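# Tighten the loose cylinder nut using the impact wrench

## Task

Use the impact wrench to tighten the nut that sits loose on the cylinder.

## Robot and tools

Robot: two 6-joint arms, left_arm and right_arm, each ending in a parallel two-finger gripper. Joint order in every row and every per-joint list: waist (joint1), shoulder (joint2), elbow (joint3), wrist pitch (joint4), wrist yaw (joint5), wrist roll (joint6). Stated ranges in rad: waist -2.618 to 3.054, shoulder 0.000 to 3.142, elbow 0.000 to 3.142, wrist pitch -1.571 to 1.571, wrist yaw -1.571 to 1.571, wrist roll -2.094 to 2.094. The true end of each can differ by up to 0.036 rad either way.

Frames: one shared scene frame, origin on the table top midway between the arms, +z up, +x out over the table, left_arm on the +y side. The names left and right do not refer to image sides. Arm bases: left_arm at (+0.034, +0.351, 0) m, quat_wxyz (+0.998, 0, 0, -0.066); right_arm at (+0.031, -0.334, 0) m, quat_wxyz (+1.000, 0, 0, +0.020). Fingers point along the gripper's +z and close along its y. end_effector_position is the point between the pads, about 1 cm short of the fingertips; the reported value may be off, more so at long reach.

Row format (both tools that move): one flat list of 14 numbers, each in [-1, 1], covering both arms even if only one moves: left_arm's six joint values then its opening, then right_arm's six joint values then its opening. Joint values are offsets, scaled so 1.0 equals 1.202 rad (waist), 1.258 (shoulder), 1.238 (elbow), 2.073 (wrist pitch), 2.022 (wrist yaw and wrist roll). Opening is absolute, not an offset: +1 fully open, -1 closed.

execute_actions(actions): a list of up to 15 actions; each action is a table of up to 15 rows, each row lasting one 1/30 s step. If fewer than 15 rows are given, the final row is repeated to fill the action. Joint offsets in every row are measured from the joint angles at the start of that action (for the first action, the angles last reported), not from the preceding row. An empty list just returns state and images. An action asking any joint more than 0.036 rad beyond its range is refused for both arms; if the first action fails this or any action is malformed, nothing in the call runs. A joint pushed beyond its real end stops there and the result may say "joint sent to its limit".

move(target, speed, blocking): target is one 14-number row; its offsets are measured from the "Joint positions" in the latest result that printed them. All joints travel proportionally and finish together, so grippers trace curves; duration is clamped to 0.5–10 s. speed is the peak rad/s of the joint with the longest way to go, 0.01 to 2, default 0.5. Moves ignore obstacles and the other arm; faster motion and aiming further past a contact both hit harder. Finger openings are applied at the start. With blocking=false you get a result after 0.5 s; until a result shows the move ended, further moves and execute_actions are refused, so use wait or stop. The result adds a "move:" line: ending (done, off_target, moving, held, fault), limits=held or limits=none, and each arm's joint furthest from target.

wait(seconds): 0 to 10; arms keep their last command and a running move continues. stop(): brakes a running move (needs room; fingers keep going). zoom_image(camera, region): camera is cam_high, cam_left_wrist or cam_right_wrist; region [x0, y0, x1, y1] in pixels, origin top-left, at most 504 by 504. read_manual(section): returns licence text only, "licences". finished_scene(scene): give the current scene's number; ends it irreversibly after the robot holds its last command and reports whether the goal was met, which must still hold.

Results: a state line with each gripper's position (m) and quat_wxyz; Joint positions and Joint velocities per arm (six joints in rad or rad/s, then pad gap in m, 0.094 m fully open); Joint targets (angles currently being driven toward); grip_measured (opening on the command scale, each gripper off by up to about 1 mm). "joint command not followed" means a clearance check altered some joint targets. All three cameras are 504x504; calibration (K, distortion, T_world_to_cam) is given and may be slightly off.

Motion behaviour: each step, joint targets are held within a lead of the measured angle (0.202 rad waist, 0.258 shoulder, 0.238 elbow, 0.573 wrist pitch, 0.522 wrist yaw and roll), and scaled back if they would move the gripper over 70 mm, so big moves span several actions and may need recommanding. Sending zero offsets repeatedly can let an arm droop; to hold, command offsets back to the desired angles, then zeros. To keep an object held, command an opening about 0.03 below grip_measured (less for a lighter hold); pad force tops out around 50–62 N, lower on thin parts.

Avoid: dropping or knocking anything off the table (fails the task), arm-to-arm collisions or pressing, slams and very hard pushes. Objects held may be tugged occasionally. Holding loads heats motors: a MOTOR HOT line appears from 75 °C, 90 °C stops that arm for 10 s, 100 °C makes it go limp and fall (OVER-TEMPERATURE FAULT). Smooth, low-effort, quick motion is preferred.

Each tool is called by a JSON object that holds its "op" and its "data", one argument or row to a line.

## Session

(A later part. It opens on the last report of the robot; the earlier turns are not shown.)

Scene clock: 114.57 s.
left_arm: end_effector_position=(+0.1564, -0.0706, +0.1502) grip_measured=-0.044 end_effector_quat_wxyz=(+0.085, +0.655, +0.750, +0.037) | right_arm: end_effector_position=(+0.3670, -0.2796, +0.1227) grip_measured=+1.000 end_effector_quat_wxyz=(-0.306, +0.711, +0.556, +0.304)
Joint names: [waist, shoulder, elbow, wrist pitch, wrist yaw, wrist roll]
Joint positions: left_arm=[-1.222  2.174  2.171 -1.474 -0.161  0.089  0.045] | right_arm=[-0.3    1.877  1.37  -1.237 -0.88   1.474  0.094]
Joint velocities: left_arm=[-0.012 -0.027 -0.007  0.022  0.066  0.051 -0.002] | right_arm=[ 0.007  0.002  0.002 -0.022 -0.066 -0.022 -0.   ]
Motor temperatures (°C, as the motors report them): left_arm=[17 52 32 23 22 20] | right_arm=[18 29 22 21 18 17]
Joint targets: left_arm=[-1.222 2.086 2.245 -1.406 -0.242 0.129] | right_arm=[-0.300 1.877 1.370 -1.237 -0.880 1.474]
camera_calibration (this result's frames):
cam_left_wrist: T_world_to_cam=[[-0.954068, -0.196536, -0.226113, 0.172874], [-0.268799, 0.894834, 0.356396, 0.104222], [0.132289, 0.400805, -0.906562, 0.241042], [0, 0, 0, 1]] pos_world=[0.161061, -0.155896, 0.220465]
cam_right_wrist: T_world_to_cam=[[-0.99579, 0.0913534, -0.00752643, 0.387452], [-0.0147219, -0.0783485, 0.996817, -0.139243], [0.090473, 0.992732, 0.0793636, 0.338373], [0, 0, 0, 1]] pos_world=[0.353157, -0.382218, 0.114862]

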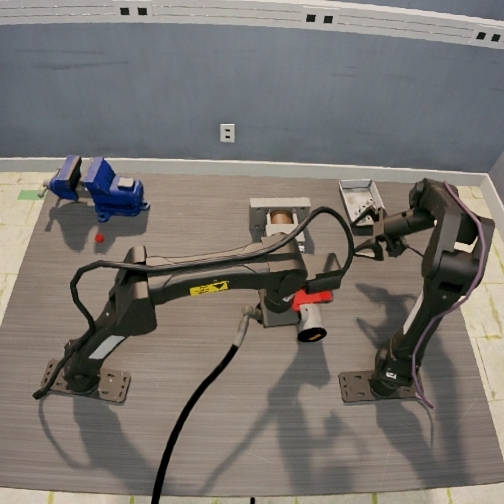

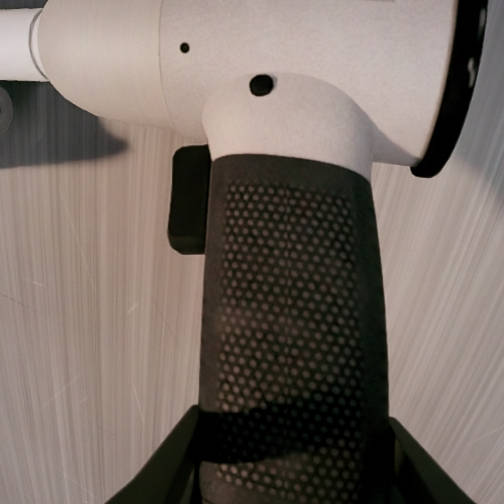

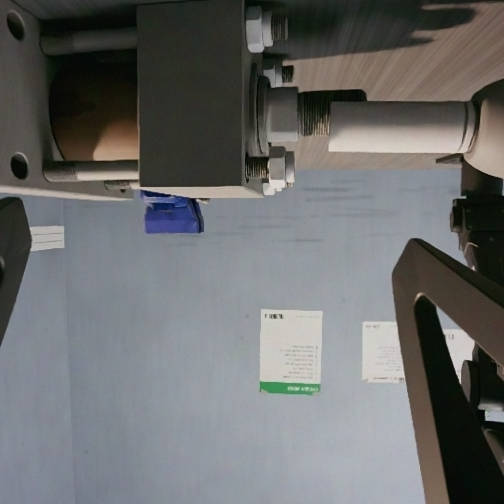

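{"op": "execute_actions", "data": {
  "actions": [
    [[0,-0.105,0.045,0.035,-0.04,0.02,-0.13,0,0,0,0,0,0,1]],
    [[0,-0.105,0.045,0.035,-0.04,0.02,-0.13,0,0,0,0,0,0,1]],
    [[0,-0.072,0.06,0.035,-0.04,0.02,-0.13,0,0,0,0,0,0,1]]
  ]
}}

Scene clock: 118.57 s.
left_arm: end_effector_position=(+0.1546, -0.0646, +0.1782) grip_measured=-0.044 end_effector_quat_wxyz=(+0.107, +0.653, +0.750, +0.019) | right_arm: end_effector_position=(+0.3670, -0.2796, +0.1227) grip_measured=+1.000 end_effector_quat_wxyz=(-0.306, +0.711, +0.556, +0.304)
Joint names: [waist, shoulder, elbow, wrist pitch, wrist yaw, wrist roll]
Joint positions: left_arm=[-1.222  2.106  2.171 -1.487 -0.158  0.089  0.045] | right_arm=[-0.3    1.877  1.37  -1.237 -0.88   1.474  0.094]
Joint velocities: left_arm=[-0.007 -0.017 -0.012 -0.051 -0.022 -0.007 -0.   ] | right_arm=[ 0.007 -0.002 -0.007 -0.022 -0.037 -0.022 -0.   ]
Motor temperatures (°C, as the motors report them): left_arm=[17 53 32 23 22 20] | right_arm=[18 29 22 21 18 17]
Joint targets: left_arm=[-1.222 2.015 2.245 -1.407 -0.239 0.129] | right_arm=[-0.300 1.877 1.370 -1.237 -0.880 1.474]
camera_calibration (this result's frames):
cam_left_wrist: T_world_to_cam=[[-0.952129, -0.208562, -0.223498, 0.177068], [-0.271424, 0.913123, 0.304196, 0.0992355], [0.140638, 0.350296, -0.92602, 0.263191], [0, 0, 0, 1]] pos_world=[0.158512, -0.14588, 0.253108]
cam_right_wrist: T_world_to_cam=[[-0.99579, 0.0913534, -0.00752643, 0.387452], [-0.0147219, -0.0783485, 0.996817, -0.139243], [0.090473, 0.992732, 0.0793636, 0.338373], [0, 0, 0, 1]] pos_world=[0.353157, -0.382218, 0.114862]

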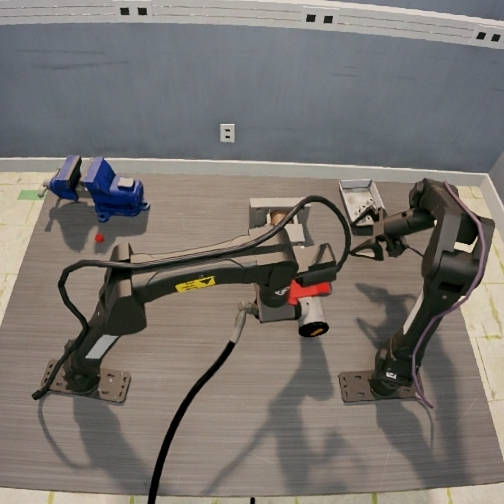

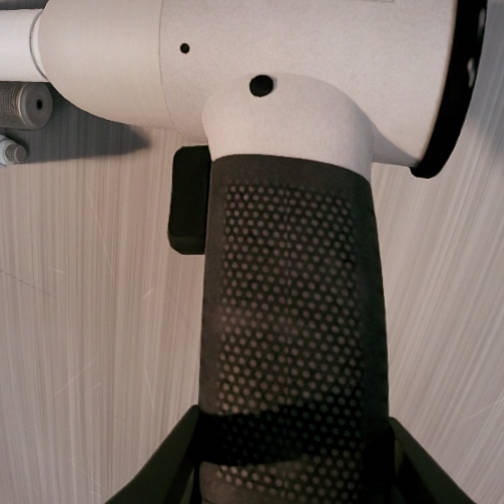

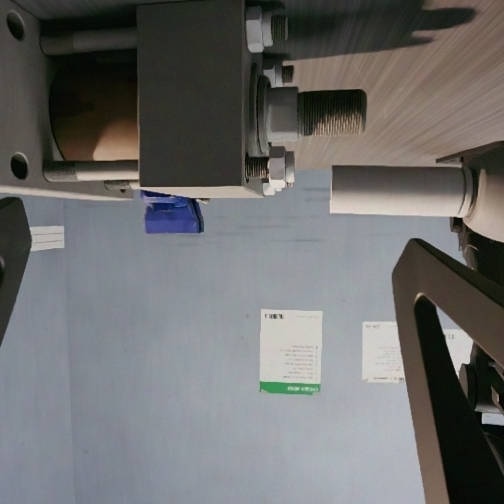

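{"op": "execute_actions", "data": {
  "actions": [
    [[0,-0.052,0.06,0.04,-0.045,0.02,-0.13,0,0,0,0,0,0,1]],
    [[0,-0.052,0.06,0.04,-0.045,0.02,-0.13,0,0,0,0,0,0,1]],
    [[0,-0.072,0.06,0.04,-0.04,0.02,-0.13,0,0,0,0,0,0,1]]
  ]
}}

Scene clock: 125.47 s.
left_arm: end_effector_position=(+0.1563, -0.0680, +0.1612) grip_measured=-0.044 end_effector_quat_wxyz=(+0.094, +0.654, +0.750, +0.032) | right_arm: end_effector_position=(+0.3670, -0.2796, +0.1227) grip_measured=+1.000 end_effector_quat_wxyz=(-0.306, +0.711, +0.556, +0.304)
Joint names: [waist, shoulder, elbow, wrist pitch, wrist yaw, wrist roll]
Joint positions: left_arm=[-1.222  2.148  2.171 -1.48  -0.164  0.089  0.045] | right_arm=[-0.3    1.877  1.37  -1.237 -0.88   1.474  0.094]
Joint velocities: left_arm=[-0.017  0.002  0.007  0.022 -0.037 -0.007 -0.   ] | right_arm=[ 0.007  0.017  0.012 -0.037  0.066  0.037  0.001]
Motor temperatures (°C, as the motors report them): left_arm=[17 54 32 24 22 20] | right_arm=[18 28 22 21 18 17]
Joint targets: left_arm=[-1.222 2.057 2.245 -1.400 -0.245 0.129] | right_arm=[-0.300 1.877 1.370 -1.237 -0.880 1.474]
camera_calibration (this result's frames):
cam_left_wrist: T_world_to_cam=[[-0.952439, -0.201164, -0.228896, 0.175675], [-0.271449, 0.901413, 0.337298, 0.101857], [0.138477, 0.38339, -0.913146, 0.248919], [0, 0, 0, 1]] pos_world=[0.160499, -0.151908, 0.233155]
cam_right_wrist: T_world_to_cam=[[-0.99579, 0.0913534, -0.00752643, 0.387452], [-0.0147219, -0.0783485, 0.996817, -0.139243], [0.090473, 0.992732, 0.0793636, 0.338373], [0, 0, 0, 1]] pos_world=[0.353157, -0.382218, 0.114862]

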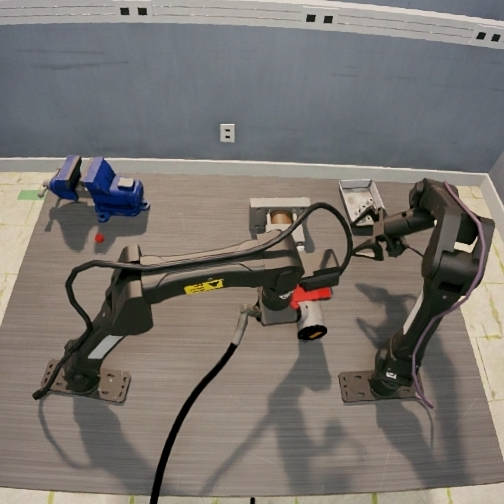

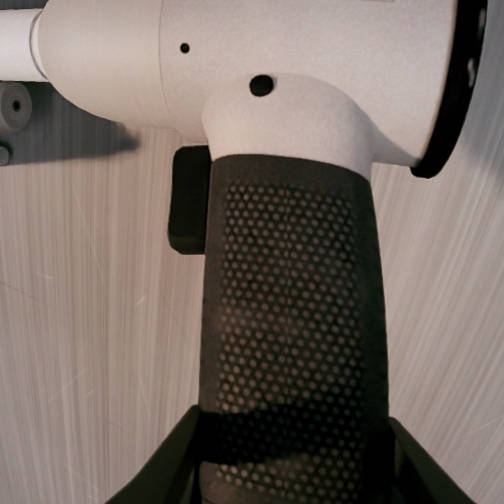

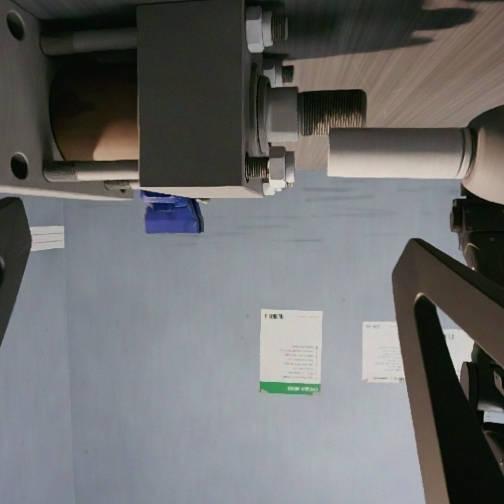

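{"op": "execute_actions", "data": {
  "actions": [
    [[0,-0.092,0.05,0.04,-0.04,0.02,-0.13,0,-0.08,0.15,-0.06,0.15,0.1,1]],
    [[0,-0.072,0.06,0.04,-0.04,0.02,-0.13,0.1,0,0.15,-0.06,0.15,0.1,1]],
    [[0,-0.072,0.06,0.04,-0.04,0.02,-0.13,0.14,0,0.06,0,0.14,0.03,1]],
    [[0,-0.072,0.06,0.04,-0.04,0.02,-0.13,0.14,0,0.02,0,0,0,1]],
    [[0,-0.072,0.06,0.04,-0.04,0.02,-0.13,0.12,0,0.02,0,0,0,1]],
    [[0,-0.072,0.06,0.04,-0.04,0.02,-0.13,0,0,0.02,0,0,0,1]]
  ]
}}

Scene clock: 133.63 s.
left_arm: end_effector_position=(+0.1563, -0.0677, +0.1665) grip_measured=-0.044 end_effector_quat_wxyz=(+0.100, +0.653, +0.750, +0.028) | right_arm: end_effector_position=(+0.3600, -0.1913, +0.1993) grip_measured=+1.000 end_effector_quat_wxyz=(+0.010, +0.687, +0.720, +0.093)
Joint names: [waist, shoulder, elbow, wrist pitch, wrist yaw, wrist roll]
Joint positions: left_arm=[-1.222  2.135  2.171 -1.479 -0.164  0.089  0.045] | right_arm=[ 0.335  1.766  1.79  -1.417 -0.059  1.906  0.094]
Joint velocities: left_arm=[-0.002 -0.017 -0.002 -0.007  0.037 -0.066  0.   ] | right_arm=[-0.007 -0.007 -0.017 -0.037  0.022 -0.007  0.001]
Motor temperatures (°C, as the motors report them): left_arm=[17 56 33 24 22 20] | right_arm=[18 28 22 21 18 17]
Joint targets: left_arm=[-1.222 2.044 2.245 -1.396 -0.245 0.129] | right_arm=[0.335 1.766 1.815 -1.417 -0.059 1.906]
camera_calibration (this result's frames):
cam_left_wrist: T_world_to_cam=[[-0.951766, -0.204236, -0.228974, 0.176577], [-0.272421, 0.905851, 0.324377, 0.102416], [0.141167, 0.371108, -0.917797, 0.253146], [0, 0, 0, 1]] pos_world=[0.160224, -0.150655, 0.239546]
cam_right_wrist: T_world_to_cam=[[-0.971323, -0.185919, -0.148206, 0.33922], [-0.23347, 0.627908, 0.742444, 0.0557978], [-0.0449752, 0.755755, -0.653308, 0.394779], [0, 0, 0, 1]] pos_world=[0.360275, -0.270324, 0.26676]

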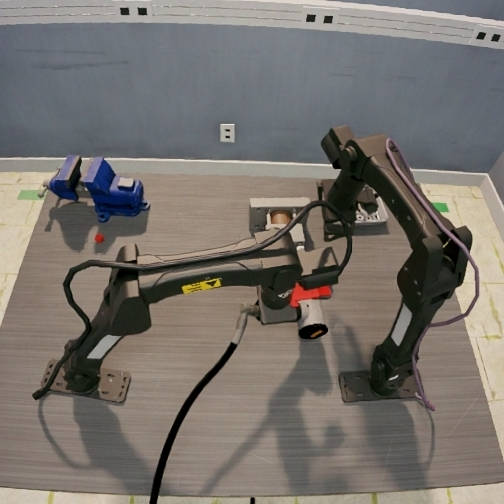

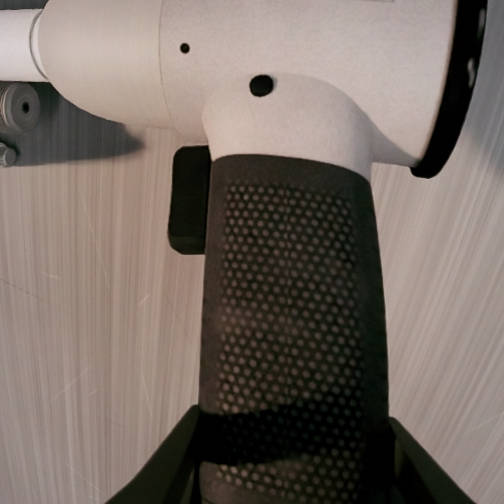

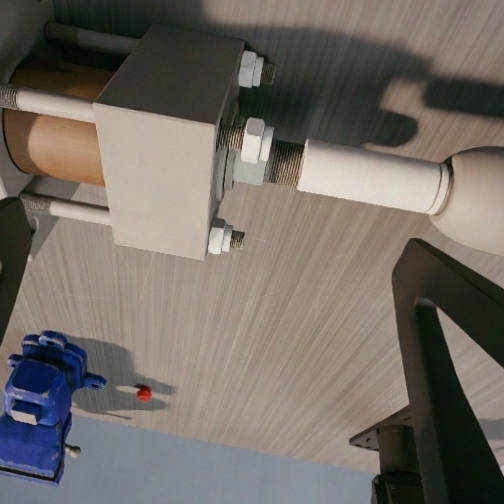

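{"op": "execute_actions", "data": {
  "actions": [
    [[0,-0.072,0.06,0.07,-0.04,0.02,-0.13,0,0,0.02,0,0,0,1]],
    [[0.02,-0.072,0.06,0.045,-0.04,0.045,-0.13,0,0,0.02,0,0,0,1]],
    [[0,-0.072,0.06,0.045,-0.04,0.02,-0.13,0,0,0.02,0,0,0,1]]
  ]
}}

Scene clock: 139.70 s.
left_arm: end_effector_position=(+0.1663, -0.0758, +0.1681) grip_measured=-0.044 end_effector_quat_wxyz=(+0.117, +0.658, +0.743, +0.018) | right_arm: end_effector_position=(+0.3600, -0.1913, +0.1993) grip_measured=+1.000 end_effector_quat_wxyz=(+0.010, +0.687, +0.720, +0.093)
Joint names: [waist, shoulder, elbow, wrist pitch, wrist yaw, wrist roll]
Joint positions: left_arm=[-1.204  2.135  2.171 -1.435 -0.164  0.127  0.045] | right_arm=[ 0.335  1.766  1.79  -1.417 -0.059  1.906  0.094]
Joint velocities: left_arm=[ 0.002  0.002  0.002  0.007 -0.051  0.051 -0.001] | right_arm=[-0.002 -0.007  0.007  0.051 -0.022  0.022  0.001]
Motor temperatures (°C, as the motors report them): left_arm=[17 57 33 24 22 20] | right_arm=[18 28 22 21 18 17]
Joint targets: left_arm=[-1.204 2.044 2.245 -1.342 -0.244 0.168] | right_arm=[0.335 1.766 1.815 -1.417 -0.059 1.906]
camera_calibration (this result's frames):
cam_left_wrist: T_world_to_cam=[[-0.952418, -0.194414, -0.234742, 0.186679], [-0.259221, 0.92178, 0.288316, 0.117045], [0.160328, 0.335448, -0.928316, 0.252069], [0, 0, 0, 1]] pos_world=[0.167723, -0.156152, 0.244075]
cam_right_wrist: T_world_to_cam=[[-0.971323, -0.185919, -0.148206, 0.33922], [-0.23347, 0.627908, 0.742444, 0.0557978], [-0.0449752, 0.755755, -0.653308, 0.394779], [0, 0, 0, 1]] pos_world=[0.360275, -0.270324, 0.26676]

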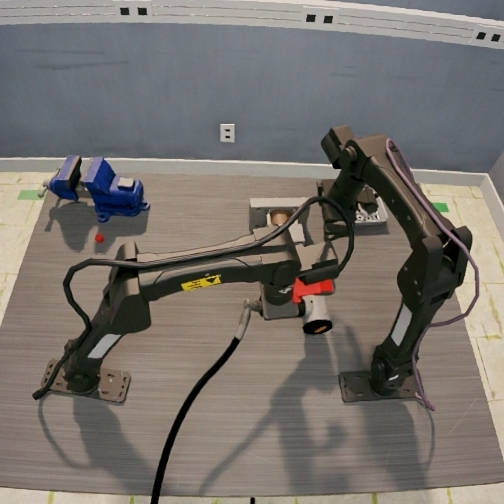

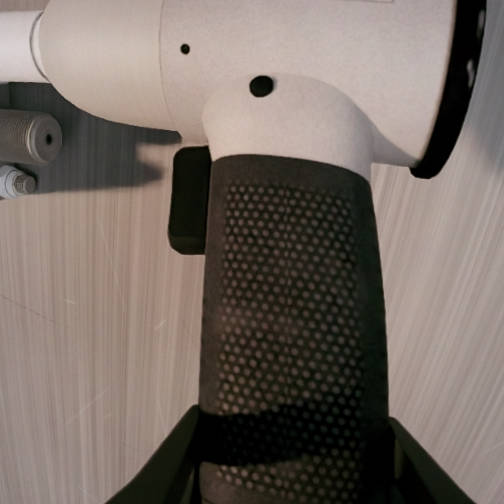

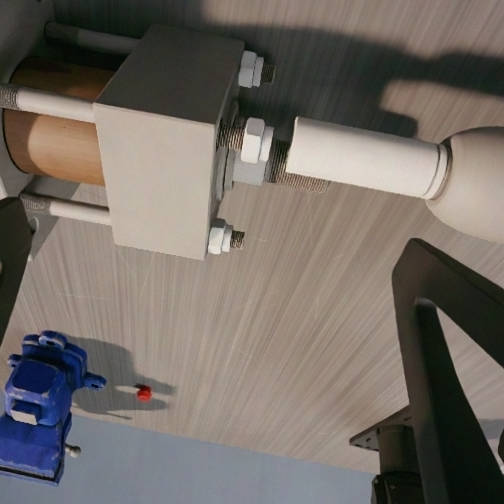

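{"op": "execute_actions", "data": {
  "actions": [
    [[0,-0.062,0.06,0.045,-0.04,0.02,-0.13,-0.16,0,0.02,0,0,0,1]],
    [[0.02,-0.072,0.06,0.045,-0.04,0.02,-0.13,-0.16,0,0.02,0,-0.1,-0.1,1]],
    [[0,-0.072,0.06,0.045,-0.04,0.02,-0.13,-0.16,0.04,-0.1,0.04,-0.15,-0.1,1]],
    [[0,-0.072,0.06,0.045,-0.04,0.02,-0.13,0,0.05,-0.13,0.04,-0.16,0,1]],
    [[0,-0.072,0.06,0.045,-0.04,0.02,-0.13,0,0,-0.12,0.02,0,0,1]],
    [[0,-0.072,0.06,0.045,-0.04,0.02,-0.13,0,0,0.02,0,0,0,1]]
  ]
}}

Scene clock: 146.30 s.
left_arm: end_effector_position=(+0.1738, -0.0730, +0.1680) grip_measured=-0.044 end_effector_quat_wxyz=(+0.115, +0.652, +0.749, +0.019) | right_arm: end_effector_position=(+0.3608, -0.2743, +0.1093) grip_measured=+1.000 end_effector_quat_wxyz=(-0.315, +0.727, +0.551, +0.263)
Joint names: [waist, shoulder, elbow, wrist pitch, wrist yaw, wrist roll]
Joint positions: left_arm=[-1.186  2.135  2.171 -1.437 -0.162  0.127  0.045] | right_arm=[-0.268  1.898  1.366 -1.241 -0.828  1.528  0.094]
Joint velocities: left_arm=[-0.012 -0.017  0.002 -0.037 -0.007 -0.022 -0.001] | right_arm=[-0.012 -0.012 -0.007 -0.037 -0.051 -0.037 -0.   ]
Motor temperatures (°C, as the motors report them): left_arm=[17 58 33 25 22 20] | right_arm=[18 28 22 21 18 17]
Joint targets: left_arm=[-1.186 2.044 2.245 -1.344 -0.243 0.168] | right_arm=[-0.268 1.898 1.391 -1.241 -0.828 1.528]
camera_calibration (this result's frames):
cam_left_wrist: T_world_to_cam=[[-0.949183, -0.211316, -0.233233, 0.192229], [-0.275287, 0.916632, 0.289833, 0.1186], [0.152542, 0.33931, -0.928224, 0.251464], [0, 0, 0, 1]] pos_world=[0.176751, -0.153416, 0.243874]
cam_right_wrist: T_world_to_cam=[[-0.99383, 0.0864714, 0.0694663, 0.370307], [0.0663361, -0.0385648, 0.997052, -0.143883], [0.0888954, 0.995508, 0.0325906, 0.341165], [0, 0, 0, 1]] pos_world=[0.347239, -0.377202, 0.106616]

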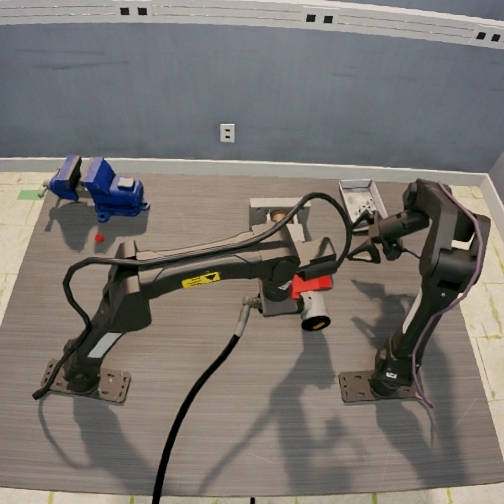

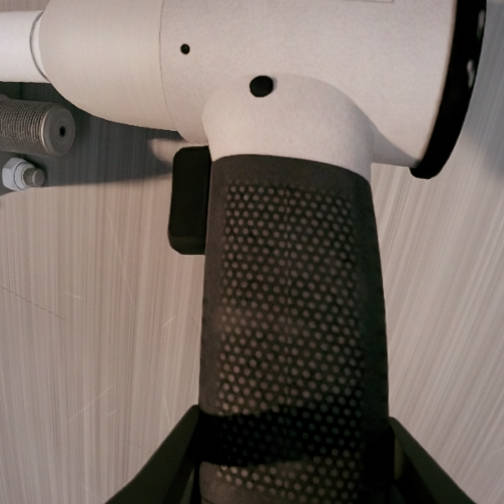

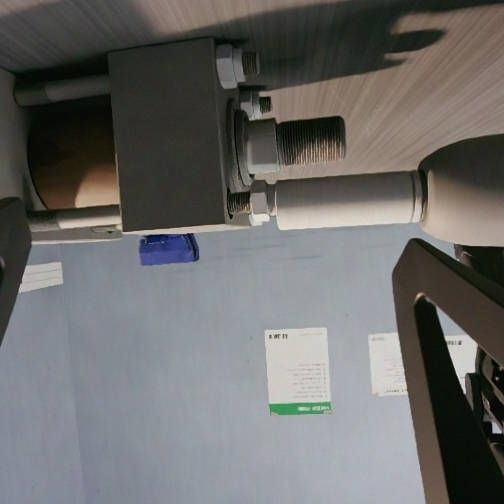

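{"op": "execute_actions", "data": {
  "actions": [
    [[0,-0.056,0.06,0.045,-0.045,0.02,-0.13,0,0,0.02,0,0,0,1]],
    [[0.018,-0.072,0.06,0.048,-0.045,0.04,-0.13,0,0,0.02,0,0,0,1]],
    [[0,-0.072,0.06,0.045,-0.045,0.02,-0.13,0,0,0.02,0,0,0,1]]
  ]
}}

{"op": "zoom_image", "data": {
  "camera": "cam_right_wrist",
  "region": [200, 140, 360, 260]
}}

Scene clock: 151.90 s.
left_arm: end_effector_position=(+0.1767, -0.0728, +0.1607) grip_measured=-0.044 end_effector_quat_wxyz=(+0.107, +0.662, +0.741, +0.024) | right_arm: end_effector_position=(+0.3608, -0.2743, +0.1093) grip_measured=+1.000 end_effector_quat_wxyz=(-0.315, +0.727, +0.551, +0.263)
Joint names: [waist, shoulder, elbow, wrist pitch, wrist yaw, wrist roll]
Joint positions: left_arm=[-1.177  2.152  2.171 -1.437 -0.157  0.161  0.045] | right_arm=[-0.268  1.898  1.366 -1.241 -0.828  1.528  0.094]
Joint velocities: left_arm=[-0.007 -0.002  0.002  0.051 -0.022 -0.037  0.001] | right_arm=[-0.012  0.002  0.022  0.007 -0.037 -0.007 -0.   ]
Motor temperatures (°C, as the motors report them): left_arm=[17 58 33 25 22 20] | right_arm=[18 28 22 21 18 17]
Joint targets: left_arm=[-1.177 2.061 2.245 -1.344 -0.248 0.201] | right_arm=[-0.268 1.898 1.391 -1.241 -0.828 1.528]
camera_calibration (this result's frames):
cam_left_wrist: T_world_to_cam=[[-0.955239, -0.182419, -0.232899, 0.196525], [-0.250869, 0.916733, 0.310909, 0.113628], [0.15679, 0.35542, -0.921463, 0.243517], [0, 0, 0, 1]] pos_world=[0.178053, -0.154867, 0.234835]
cam_right_wrist: T_world_to_cam=[[-0.99383, 0.0864714, 0.0694663, 0.370307], [0.0663361, -0.0385648, 0.997052, -0.143883], [0.0888954, 0.995508, 0.0325906, 0.341165], [0, 0, 0, 1]] pos_world=[0.347239, -0.377202, 0.106616]

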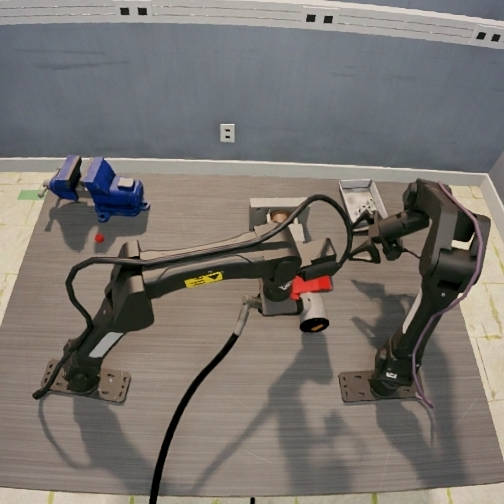

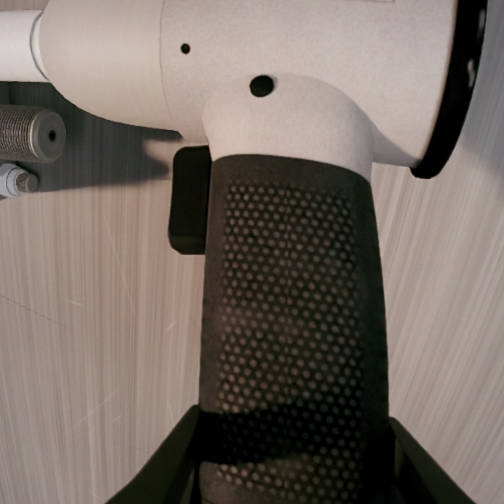

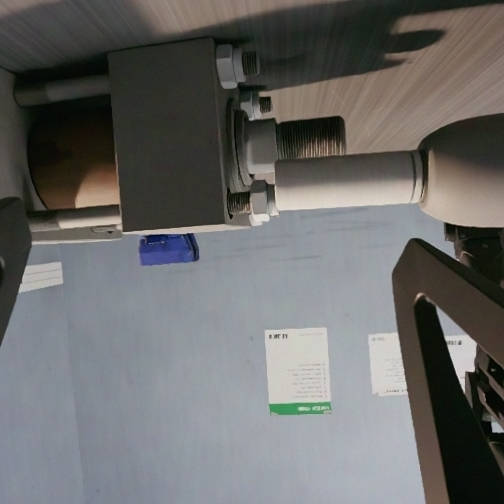

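Region (200, 140, 360, 260) of cam_right_wrist's 504x504 image, scaled by 3.150, with more detail than that image has; it fills the top 378 rows of this view, and the rest is white.

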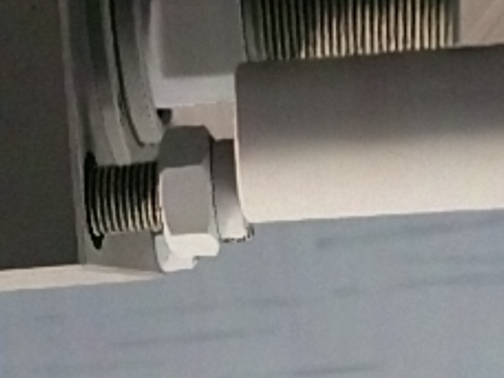

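{"op": "execute_actions", "data": {
  "actions": [
    [[0,-0.093,0.05,0.045,-0.05,0.02,-0.13,0,0,0.02,0,0,0,1]],
    [[0.018,-0.072,0.06,0.045,-0.05,0.02,-0.13,0,0,0.02,0,0,0,1]],
    [[0.01,-0.072,0.06,0.045,-0.05,0.02,-0.13,0,0,0.02,0,0,0,1]]
  ]
}}

{"op": "zoom_image", "data": {
  "camera": "cam_right_wrist",
  "region": [200, 140, 360, 260]
}}

Scene clock: 156.07 s.
left_arm: end_effector_position=(+0.1772, -0.0726, +0.1606) grip_measured=-0.044 end_effector_quat_wxyz=(+0.106, +0.662, +0.741, +0.023) | right_arm: end_effector_position=(+0.3608, -0.2743, +0.1093) grip_measured=+1.000 end_effector_quat_wxyz=(-0.315, +0.727, +0.551, +0.263)
Joint names: [waist, shoulder, elbow, wrist pitch, wrist yaw, wrist roll]
Joint positions: left_arm=[-1.175  2.152  2.171 -1.437 -0.153  0.163  0.045] | right_arm=[-0.268  1.898  1.366 -1.241 -0.828  1.528  0.094]
Joint velocities: left_arm=[ 0.007 -0.002  0.002  0.066 -0.066  0.051 -0.   ] | right_arm=[-0.007 -0.007  0.002  0.022 -0.081  0.022  0.   ]
Motor temperatures (°C, as the motors report them): left_arm=[17 59 33 25 22 20] | right_arm=[18 28 22 20 18 17]
Joint targets: left_arm=[-1.163 2.061 2.245 -1.344 -0.255 0.203] | right_arm=[-0.268 1.898 1.391 -1.241 -0.828 1.528]
camera_calibration (this result's frames):
cam_left_wrist: T_world_to_cam=[[-0.956087, -0.182744, -0.229133, 0.196455], [-0.249839, 0.916914, 0.311207, 0.113393], [0.153224, 0.354787, -0.922306, 0.244005], [0, 0, 0, 1]] pos_world=[0.178771, -0.15464, 0.234773]
cam_right_wrist: T_world_to_cam=[[-0.99383, 0.0864714, 0.0694663, 0.370307], [0.0663361, -0.0385648, 0.997052, -0.143883], [0.0888954, 0.995508, 0.0325906, 0.341165], [0, 0, 0, 1]] pos_world=[0.347239, -0.377202, 0.106616]

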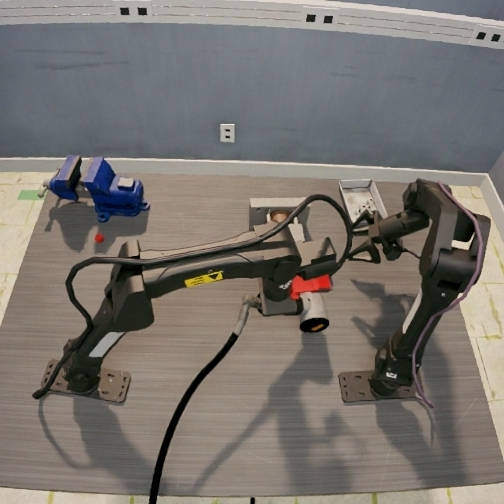

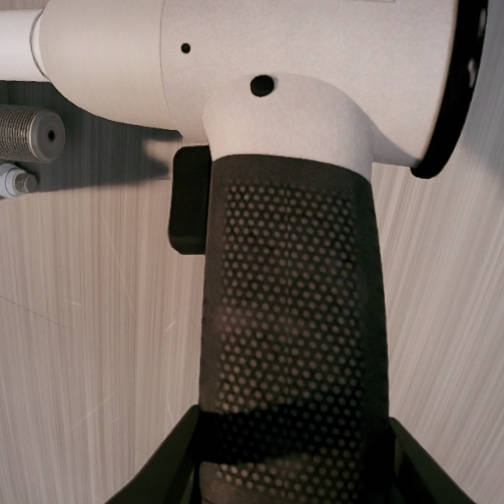

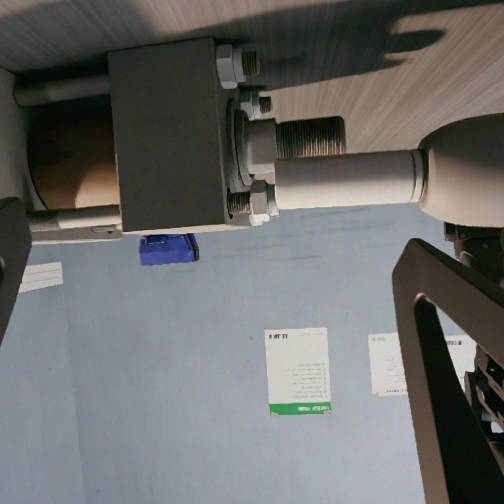

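Region (200, 140, 360, 260) of cam_right_wrist's 504x504 image, scaled by 3.150, with more detail than that image has; it fills the top 378 rows of this view, and the rest is white.

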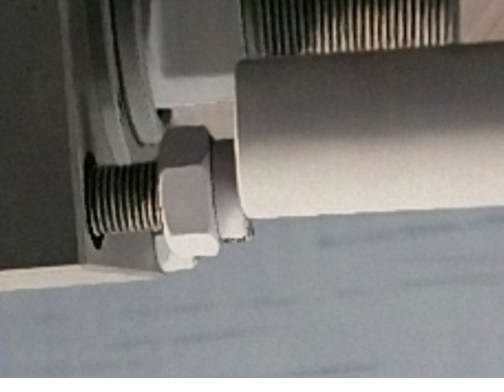

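{"op": "execute_actions", "data": {
  "actions": [
    [[0,-0.099,0.045,0.045,-0.045,0.02,-0.13,0,0,0.02,0,0,0,1]],
    [[0.005,-0.075,0.06,0.045,-0.045,0.02,-0.13,0,0,0.02,0,0,0,1]]
  ]
}}

Scene clock: 158.90 s.
left_arm: end_effector_position=(+0.1768, -0.0710, +0.1687) grip_measured=-0.044 end_effector_quat_wxyz=(+0.112, +0.661, +0.741, +0.018) | right_arm: end_effector_position=(+0.3608, -0.2743, +0.1093) grip_measured=+1.000 end_effector_quat_wxyz=(-0.315, +0.727, +0.551, +0.263)
Joint names: [waist, shoulder, elbow, wrist pitch, wrist yaw, wrist roll]
Joint positions: left_arm=[-1.175  2.132  2.171 -1.44  -0.154  0.163  0.045] | right_arm=[-0.268  1.898  1.366 -1.241 -0.828  1.528  0.094]
Joint velocities: left_arm=[-0.012  0.017 -0.007 -0.007 -0.007  0.037 -0.   ] | right_arm=[-0.012  0.017 -0.012  0.022 -0.037  0.007  0.   ]
Motor temperatures (°C, as the motors report them): left_arm=[17 59 33 25 22 20] | right_arm=[18 28 22 20 18 17]
Joint targets: left_arm=[-1.169 2.038 2.245 -1.346 -0.245 0.203] | right_arm=[-0.268 1.898 1.391 -1.241 -0.828 1.528]
camera_calibration (this result's frames):
cam_left_wrist: T_world_to_cam=[[-0.955011, -0.186421, -0.230655, 0.198078], [-0.251301, 0.921674, 0.295576, 0.112531], [0.157487, 0.340242, -0.927056, 0.250039], [0, 0, 0, 1]] pos_world=[0.178068, -0.151865, 0.244227]
cam_right_wrist: T_world_to_cam=[[-0.99383, 0.0864714, 0.0694663, 0.370307], [0.0663361, -0.0385648, 0.997052, -0.143883], [0.0888954, 0.995508, 0.0325906, 0.341165], [0, 0, 0, 1]] pos_world=[0.347239, -0.377202, 0.106616]

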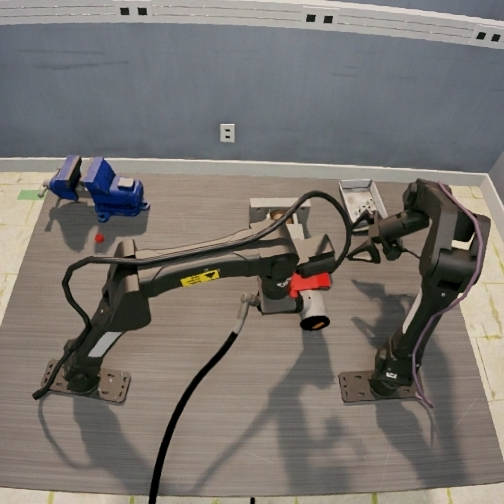

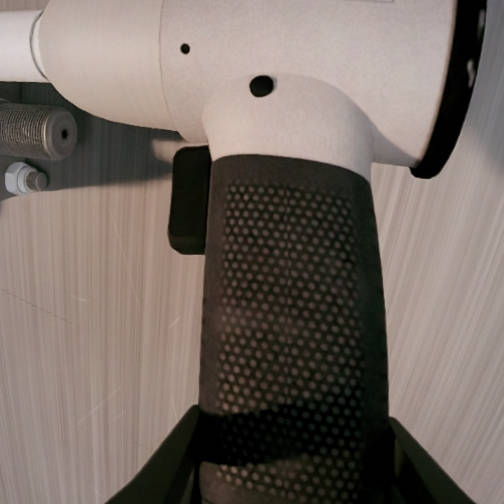

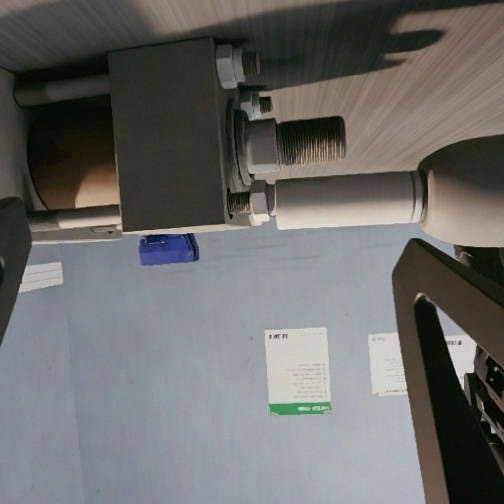

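Close enough; advance.

{"op": "execute_actions", "data": {
  "actions": [
    [[0.02,-0.075,0.06,0.045,-0.045,0.025,-0.13,0,0,0.02,0,0,0,1]],
    [[0.015,-0.075,0.06,0.045,-0.045,0.025,-0.13,0,0,0.02,0,0,0,1]]
  ]
}}

{"op": "zoom_image", "data": {
  "camera": "cam_right_wrist",
  "region": [200, 140, 360, 260]
}}

Scene clock: 161.70 s.
left_arm: end_effector_position=(+0.1783, -0.0699, +0.1683) grip_measured=-0.044 end_effector_quat_wxyz=(+0.108, +0.664, +0.740, +0.015) | right_arm: end_effector_position=(+0.3608, -0.2743, +0.1093) grip_measured=+1.000 end_effector_quat_wxyz=(-0.315, +0.727, +0.551, +0.263)
Joint names: [waist, shoulder, elbow, wrist pitch, wrist yaw, wrist roll]
Joint positions: left_arm=[-1.166  2.132  2.171 -1.442 -0.141  0.175  0.045] | right_arm=[-0.268  1.898  1.366 -1.241 -0.828  1.528  0.094]
Joint velocities: left_arm=[-0.007  0.002 -0.002  0.037  0.066  0.037 -0.   ] | right_arm=[ 0.007 -0.017  0.012 -0.007  0.022 -0.007 -0.   ]
Motor temperatures (°C, as the motors report them): left_arm=[17 59 33 25 22 20] | right_arm=[18 28 22 20 18 17]
Joint targets: left_arm=[-1.150 2.038 2.245 -1.348 -0.235 0.221] | right_arm=[-0.268 1.898 1.391 -1.241 -0.828 1.528]
camera_calibration (this result's frames):
cam_left_wrist: T_world_to_cam=[[-0.958441, -0.180804, -0.220682, 0.198949], [-0.243004, 0.922641, 0.299472, 0.109873], [0.149464, 0.340653, -0.928233, 0.250682], [0, 0, 0, 1]] pos_world=[0.179912, -0.150798, 0.243691]
cam_right_wrist: T_world_to_cam=[[-0.99383, 0.0864714, 0.0694663, 0.370307], [0.0663361, -0.0385648, 0.997052, -0.143883], [0.0888954, 0.995508, 0.0325906, 0.341165], [0, 0, 0, 1]] pos_world=[0.347239, -0.377202, 0.106616]

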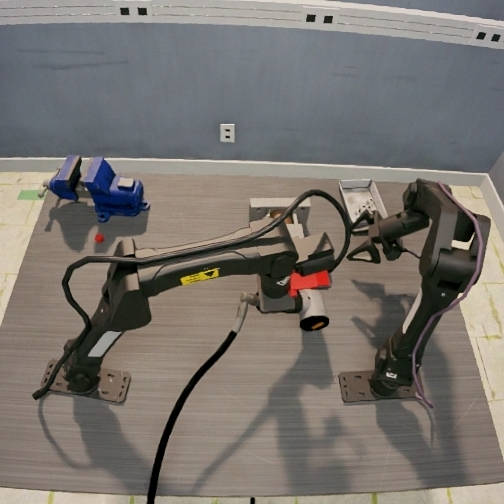

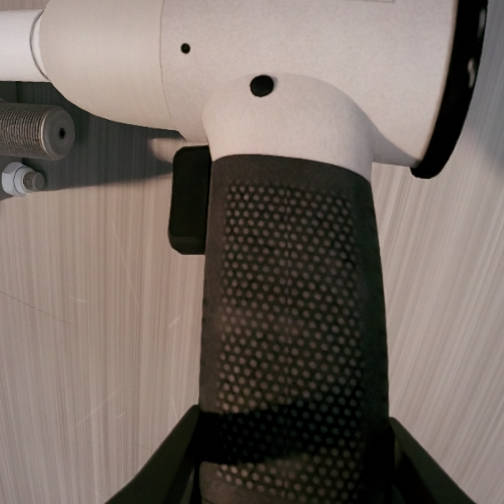

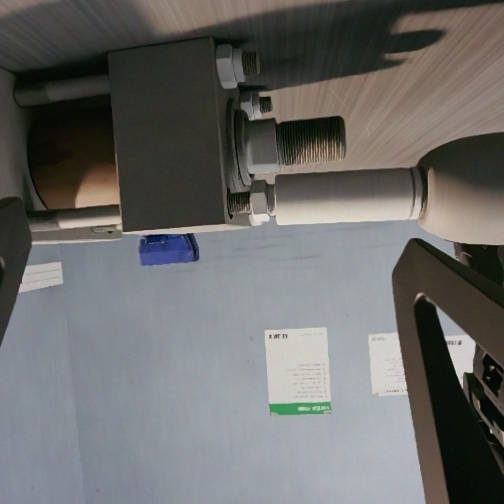

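Region (200, 140, 360, 260) of cam_right_wrist's 504x504 image, scaled by 3.150, with more detail than that image has; it fills the top 378 rows of this view, and the rest is white.

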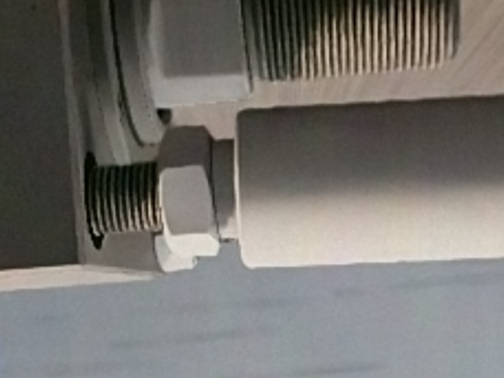

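{"op": "execute_actions", "data": {
  "actions": [
    [[0,-0.075,0.06,0.045,-0.05,0.02,-0.13,0,-0.09,0.15,-0.05,0.15,0.1,1]],
    [[0,-0.075,0.06,0.045,-0.05,0.02,-0.13,0.1,0,0.15,-0.05,0.15,0.09,1]],
    [[0,-0.075,0.06,0.045,-0.05,0.02,-0.13,0.14,0,0.06,0,0.15,0,1]],
    [[0,-0.075,0.06,0.045,-0.05,0.02,-0.13,0.14,0,0.02,0,0,0,1]],
    [[0,-0.075,0.06,0.045,-0.05,0.02,-0.13,0.12,0,0.02,0,0,0,1]],
    [[0,-0.075,0.06,0.045,-0.05,0.02,-0.13,0,0,0.02,0,0,0,1]]
  ]
}}

Scene clock: 171.13 s.
left_arm: end_effector_position=(+0.1783, -0.0699, +0.1683) grip_measured=-0.044 end_effector_quat_wxyz=(+0.108, +0.664, +0.740, +0.015) | right_arm: end_effector_position=(+0.3690, -0.1883, +0.1982) grip_measured=+1.000 end_effector_quat_wxyz=(+0.047, +0.671, +0.734, +0.093)
Joint names: [waist, shoulder, elbow, wrist pitch, wrist yaw, wrist roll]
Joint positions: left_arm=[-1.166  2.132  2.171 -1.442 -0.141  0.175  0.045] | right_arm=[ 0.367  1.772  1.789 -1.379  0.01   1.888  0.094]
Joint velocities: left_arm=[-0.002  0.002  0.007  0.007 -0.066  0.007 -0.001] | right_arm=[ 0.002 -0.007 -0.007  0.051  0.051 -0.022 -0.001]
Motor temperatures (°C, as the motors report them): left_arm=[17 60 33 26 22 20] | right_arm=[18 28 23 20 18 17]
Joint targets: left_arm=[-1.166 2.038 2.245 -1.349 -0.243 0.216] | right_arm=[0.367 1.772 1.813 -1.379 0.010 1.888]
camera_calibration (this result's frames):
cam_left_wrist: T_world_to_cam=[[-0.958441, -0.180804, -0.220682, 0.198949], [-0.243004, 0.922641, 0.299472, 0.109873], [0.149464, 0.340653, -0.928233, 0.250682], [0, 0, 0, 1]] pos_world=[0.179912, -0.150798, 0.243691]
cam_right_wrist: T_world_to_cam=[[-0.954365, -0.230147, -0.190315, 0.342065], [-0.29664, 0.656858, 0.693211, 0.0953368], [-0.0345309, 0.718032, -0.695153, 0.389452], [0, 0, 0, 1]] pos_world=[0.368184, -0.263536, 0.26974]

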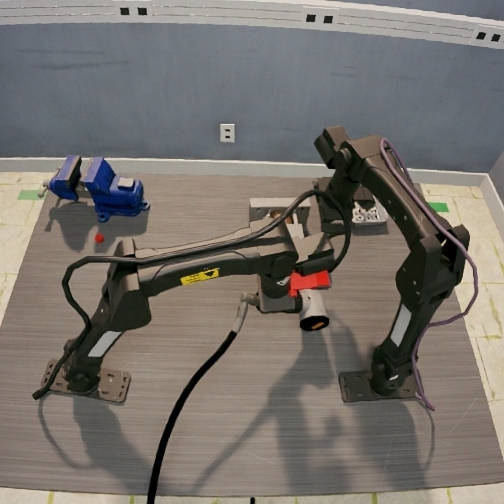

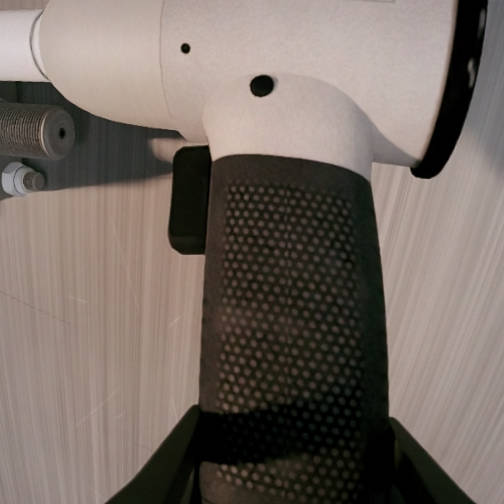

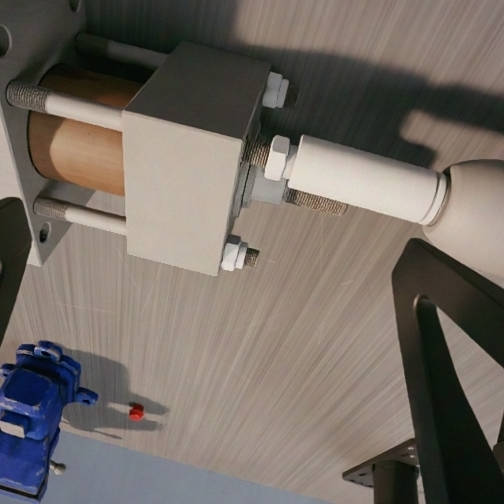

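{"op": "execute_actions", "data": {
  "actions": [
    [[0.012,-0.075,0.06,0.045,-0.065,-0.002,-0.13,0,0,0.02,0,0,0,1]],
    [[0.012,-0.075,0.06,0.045,-0.065,0.01,-0.13,0,0,0.02,0,0,0,1]]
  ]
}}

{"op": "zoom_image", "data": {
  "camera": "cam_right_wrist",
  "region": [220, 110, 380, 230]
}}

Scene clock: 174.57 s.
left_arm: end_effector_position=(+0.1812, -0.0698, +0.1687) grip_measured=-0.044 end_effector_quat_wxyz=(+0.113, +0.656, +0.746, +0.018) | right_arm: end_effector_position=(+0.3690, -0.1883, +0.1982) grip_measured=+1.000 end_effector_quat_wxyz=(+0.047, +0.671, +0.734, +0.093)
Joint names: [waist, shoulder, elbow, wrist pitch, wrist yaw, wrist roll]
Joint positions: left_arm=[-1.164  2.132  2.171 -1.439 -0.152  0.159  0.045] | right_arm=[ 0.367  1.772  1.789 -1.379  0.01   1.888  0.094]
Joint velocities: left_arm=[ 0.002  0.012  0.002  0.022 -0.007  0.022 -0.   ] | right_arm=[-0.007 -0.002  0.012 -0.051  0.022 -0.007  0.002]
Motor temperatures (°C, as the motors report them): left_arm=[17 60 33 26 22 20] | right_arm=[18 28 23 20 18 17]
Joint targets: left_arm=[-1.149 2.038 2.245 -1.346 -0.284 0.179] | right_arm=[0.367 1.772 1.813 -1.379 0.010 1.888]
camera_calibration (this result's frames):
cam_left_wrist: T_world_to_cam=[[-0.952614, -0.200087, -0.229113, 0.200844], [-0.263675, 0.91872, 0.293989, 0.114802], [0.151667, 0.340469, -0.927943, 0.250168], [0, 0, 0, 1]] pos_world=[0.183655, -0.150459, 0.244408]
cam_right_wrist: T_world_to_cam=[[-0.954365, -0.230147, -0.190315, 0.342065], [-0.29664, 0.656858, 0.693211, 0.0953368], [-0.0345309, 0.718032, -0.695153, 0.389452], [0, 0, 0, 1]] pos_world=[0.368184, -0.263536, 0.26974]

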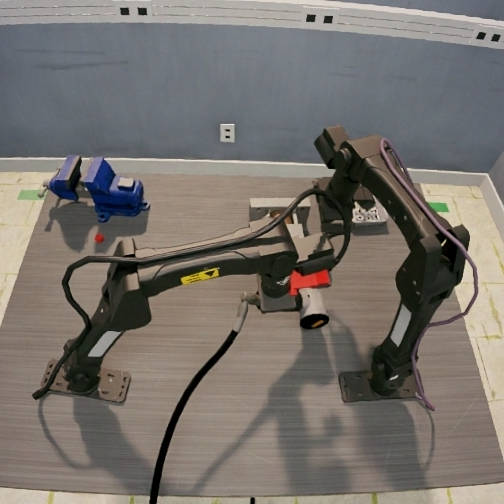

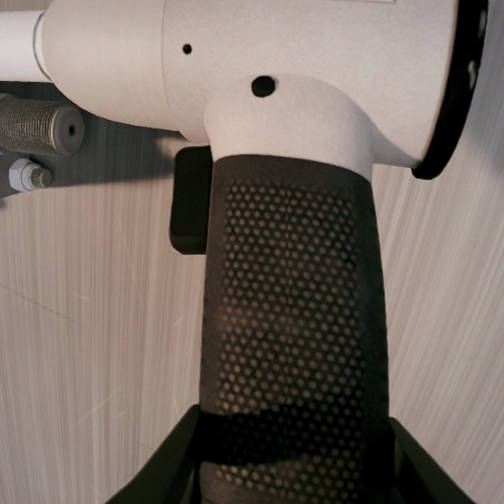

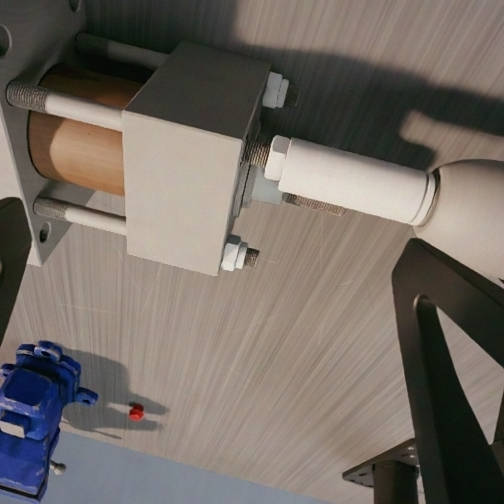

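Region (220, 110, 380, 230) of cam_right_wrist's 504x504 image, scaled by 3.150, with more detail than that image has; it fills the top 378 rows of this view, and the rest is white.

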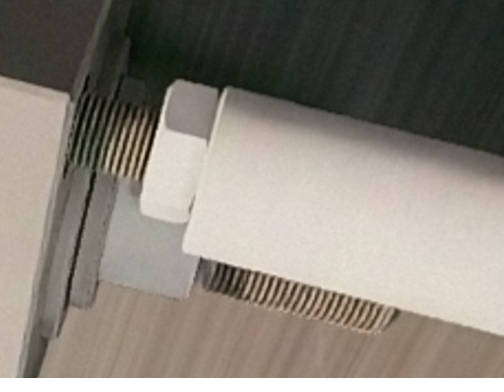

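{"op": "execute_actions", "data": {
  "actions": [
    [[0.012,-0.075,0.06,0.045,-0.065,0.01,-0.13,-0.15,0,0.02,0,0,0,0.7]],
    [[0.012,-0.075,0.06,0.045,-0.065,0.01,-0.13,-0.15,-0.07,-0.12,0,0,-0.09,0.7]],
    [[0.012,-0.075,0.06,0.045,-0.065,0.01,-0.13,-0.15,-0.07,-0.14,0.02,-0.1,-0.09,0.7]],
    [[0.012,-0.075,0.06,0.045,-0.065,0.01,-0.13,-0.05,-0.07,-0.15,0.03,-0.13,0,0.7]],
    [[0.012,-0.075,0.06,0.045,-0.065,0.01,-0.13,0,-0.07,-0.15,0.03,-0.13,0,0.7]],
    [[0.012,-0.075,0.06,0.045,-0.065,0.01,-0.13,0,-0.07,-0.15,0.02,-0.13,0,0.7]],
    [[0.012,-0.075,0.06,0.045,-0.065,0.01,-0.13,0,0,0.02,0,0,0,0.7]]
  ]
}}

Scene clock: 193.20 s.
left_arm: end_effector_position=(+0.1812, -0.0698, +0.1687) grip_measured=-0.044 end_effector_quat_wxyz=(+0.113, +0.656, +0.746, +0.018) | right_arm: end_effector_position=(+0.2658, -0.2400, +0.1391) grip_measured=+0.702 end_effector_quat_wxyz=(-0.314, +0.709, +0.549, +0.312)
Joint names: [waist, shoulder, elbow, wrist pitch, wrist yaw, wrist roll]
Joint positions: left_arm=[-1.164  2.132  2.171 -1.439 -0.152  0.159  0.045] | right_arm=[-0.257  1.445  0.951 -1.197 -0.911  1.549  0.08 ]
Joint velocities: left_arm=[-0.007 -0.007  0.002 -0.022 -0.051 -0.022 -0.001] | right_arm=[-0.007 -0.012 -0.002  0.037  0.037  0.037 -0.001]
Motor temperatures (°C, as the motors report them): left_arm=[17 62 33 26 23 20] | right_arm=[18 28 23 20 18 17]
Joint targets: left_arm=[-1.149 2.038 2.245 -1.346 -0.284 0.179] | right_arm=[-0.257 1.445 0.976 -1.197 -0.911 1.549]
camera_calibration (this result's frames):
cam_left_wrist: T_world_to_cam=[[-0.952614, -0.200087, -0.229113, 0.200844], [-0.263675, 0.91872, 0.293989, 0.114802], [0.151667, 0.340469, -0.927943, 0.250168], [0, 0, 0, 1]] pos_world=[0.183655, -0.150459, 0.244408]
cam_right_wrist: T_world_to_cam=[[-0.99501, 0.0996519, -0.00503419, 0.284661], [-0.015333, -0.102854, 0.994578, -0.159349], [0.0985938, 0.989692, 0.103869, 0.300626], [0, 0, 0, 1]] pos_world=[0.251157, -0.342284, 0.128692]

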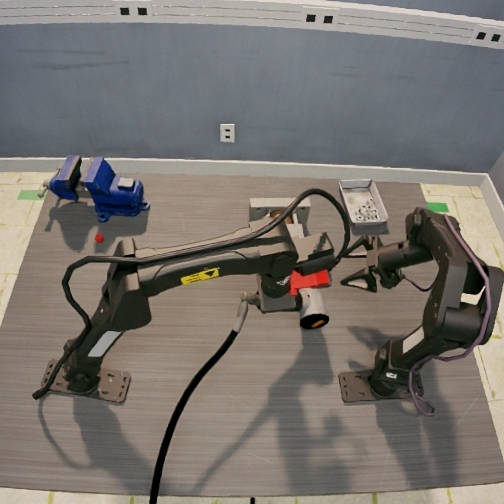

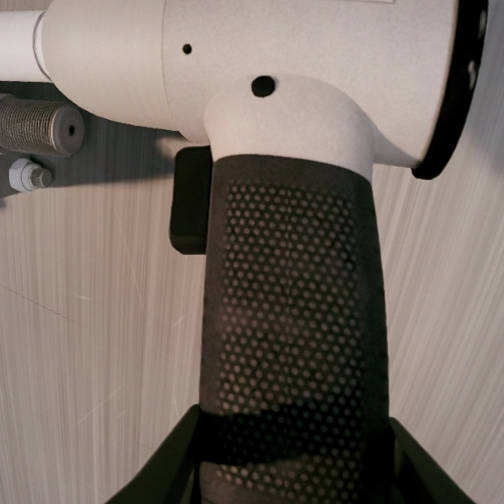

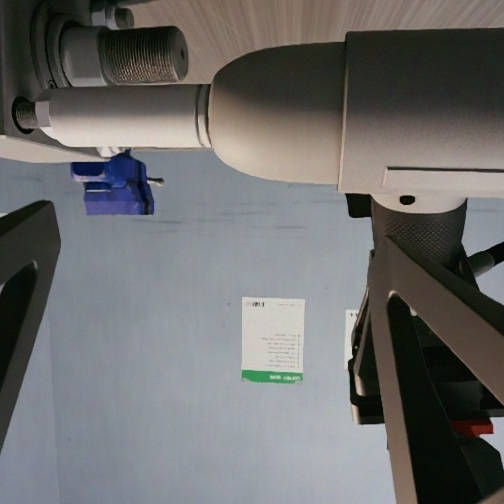

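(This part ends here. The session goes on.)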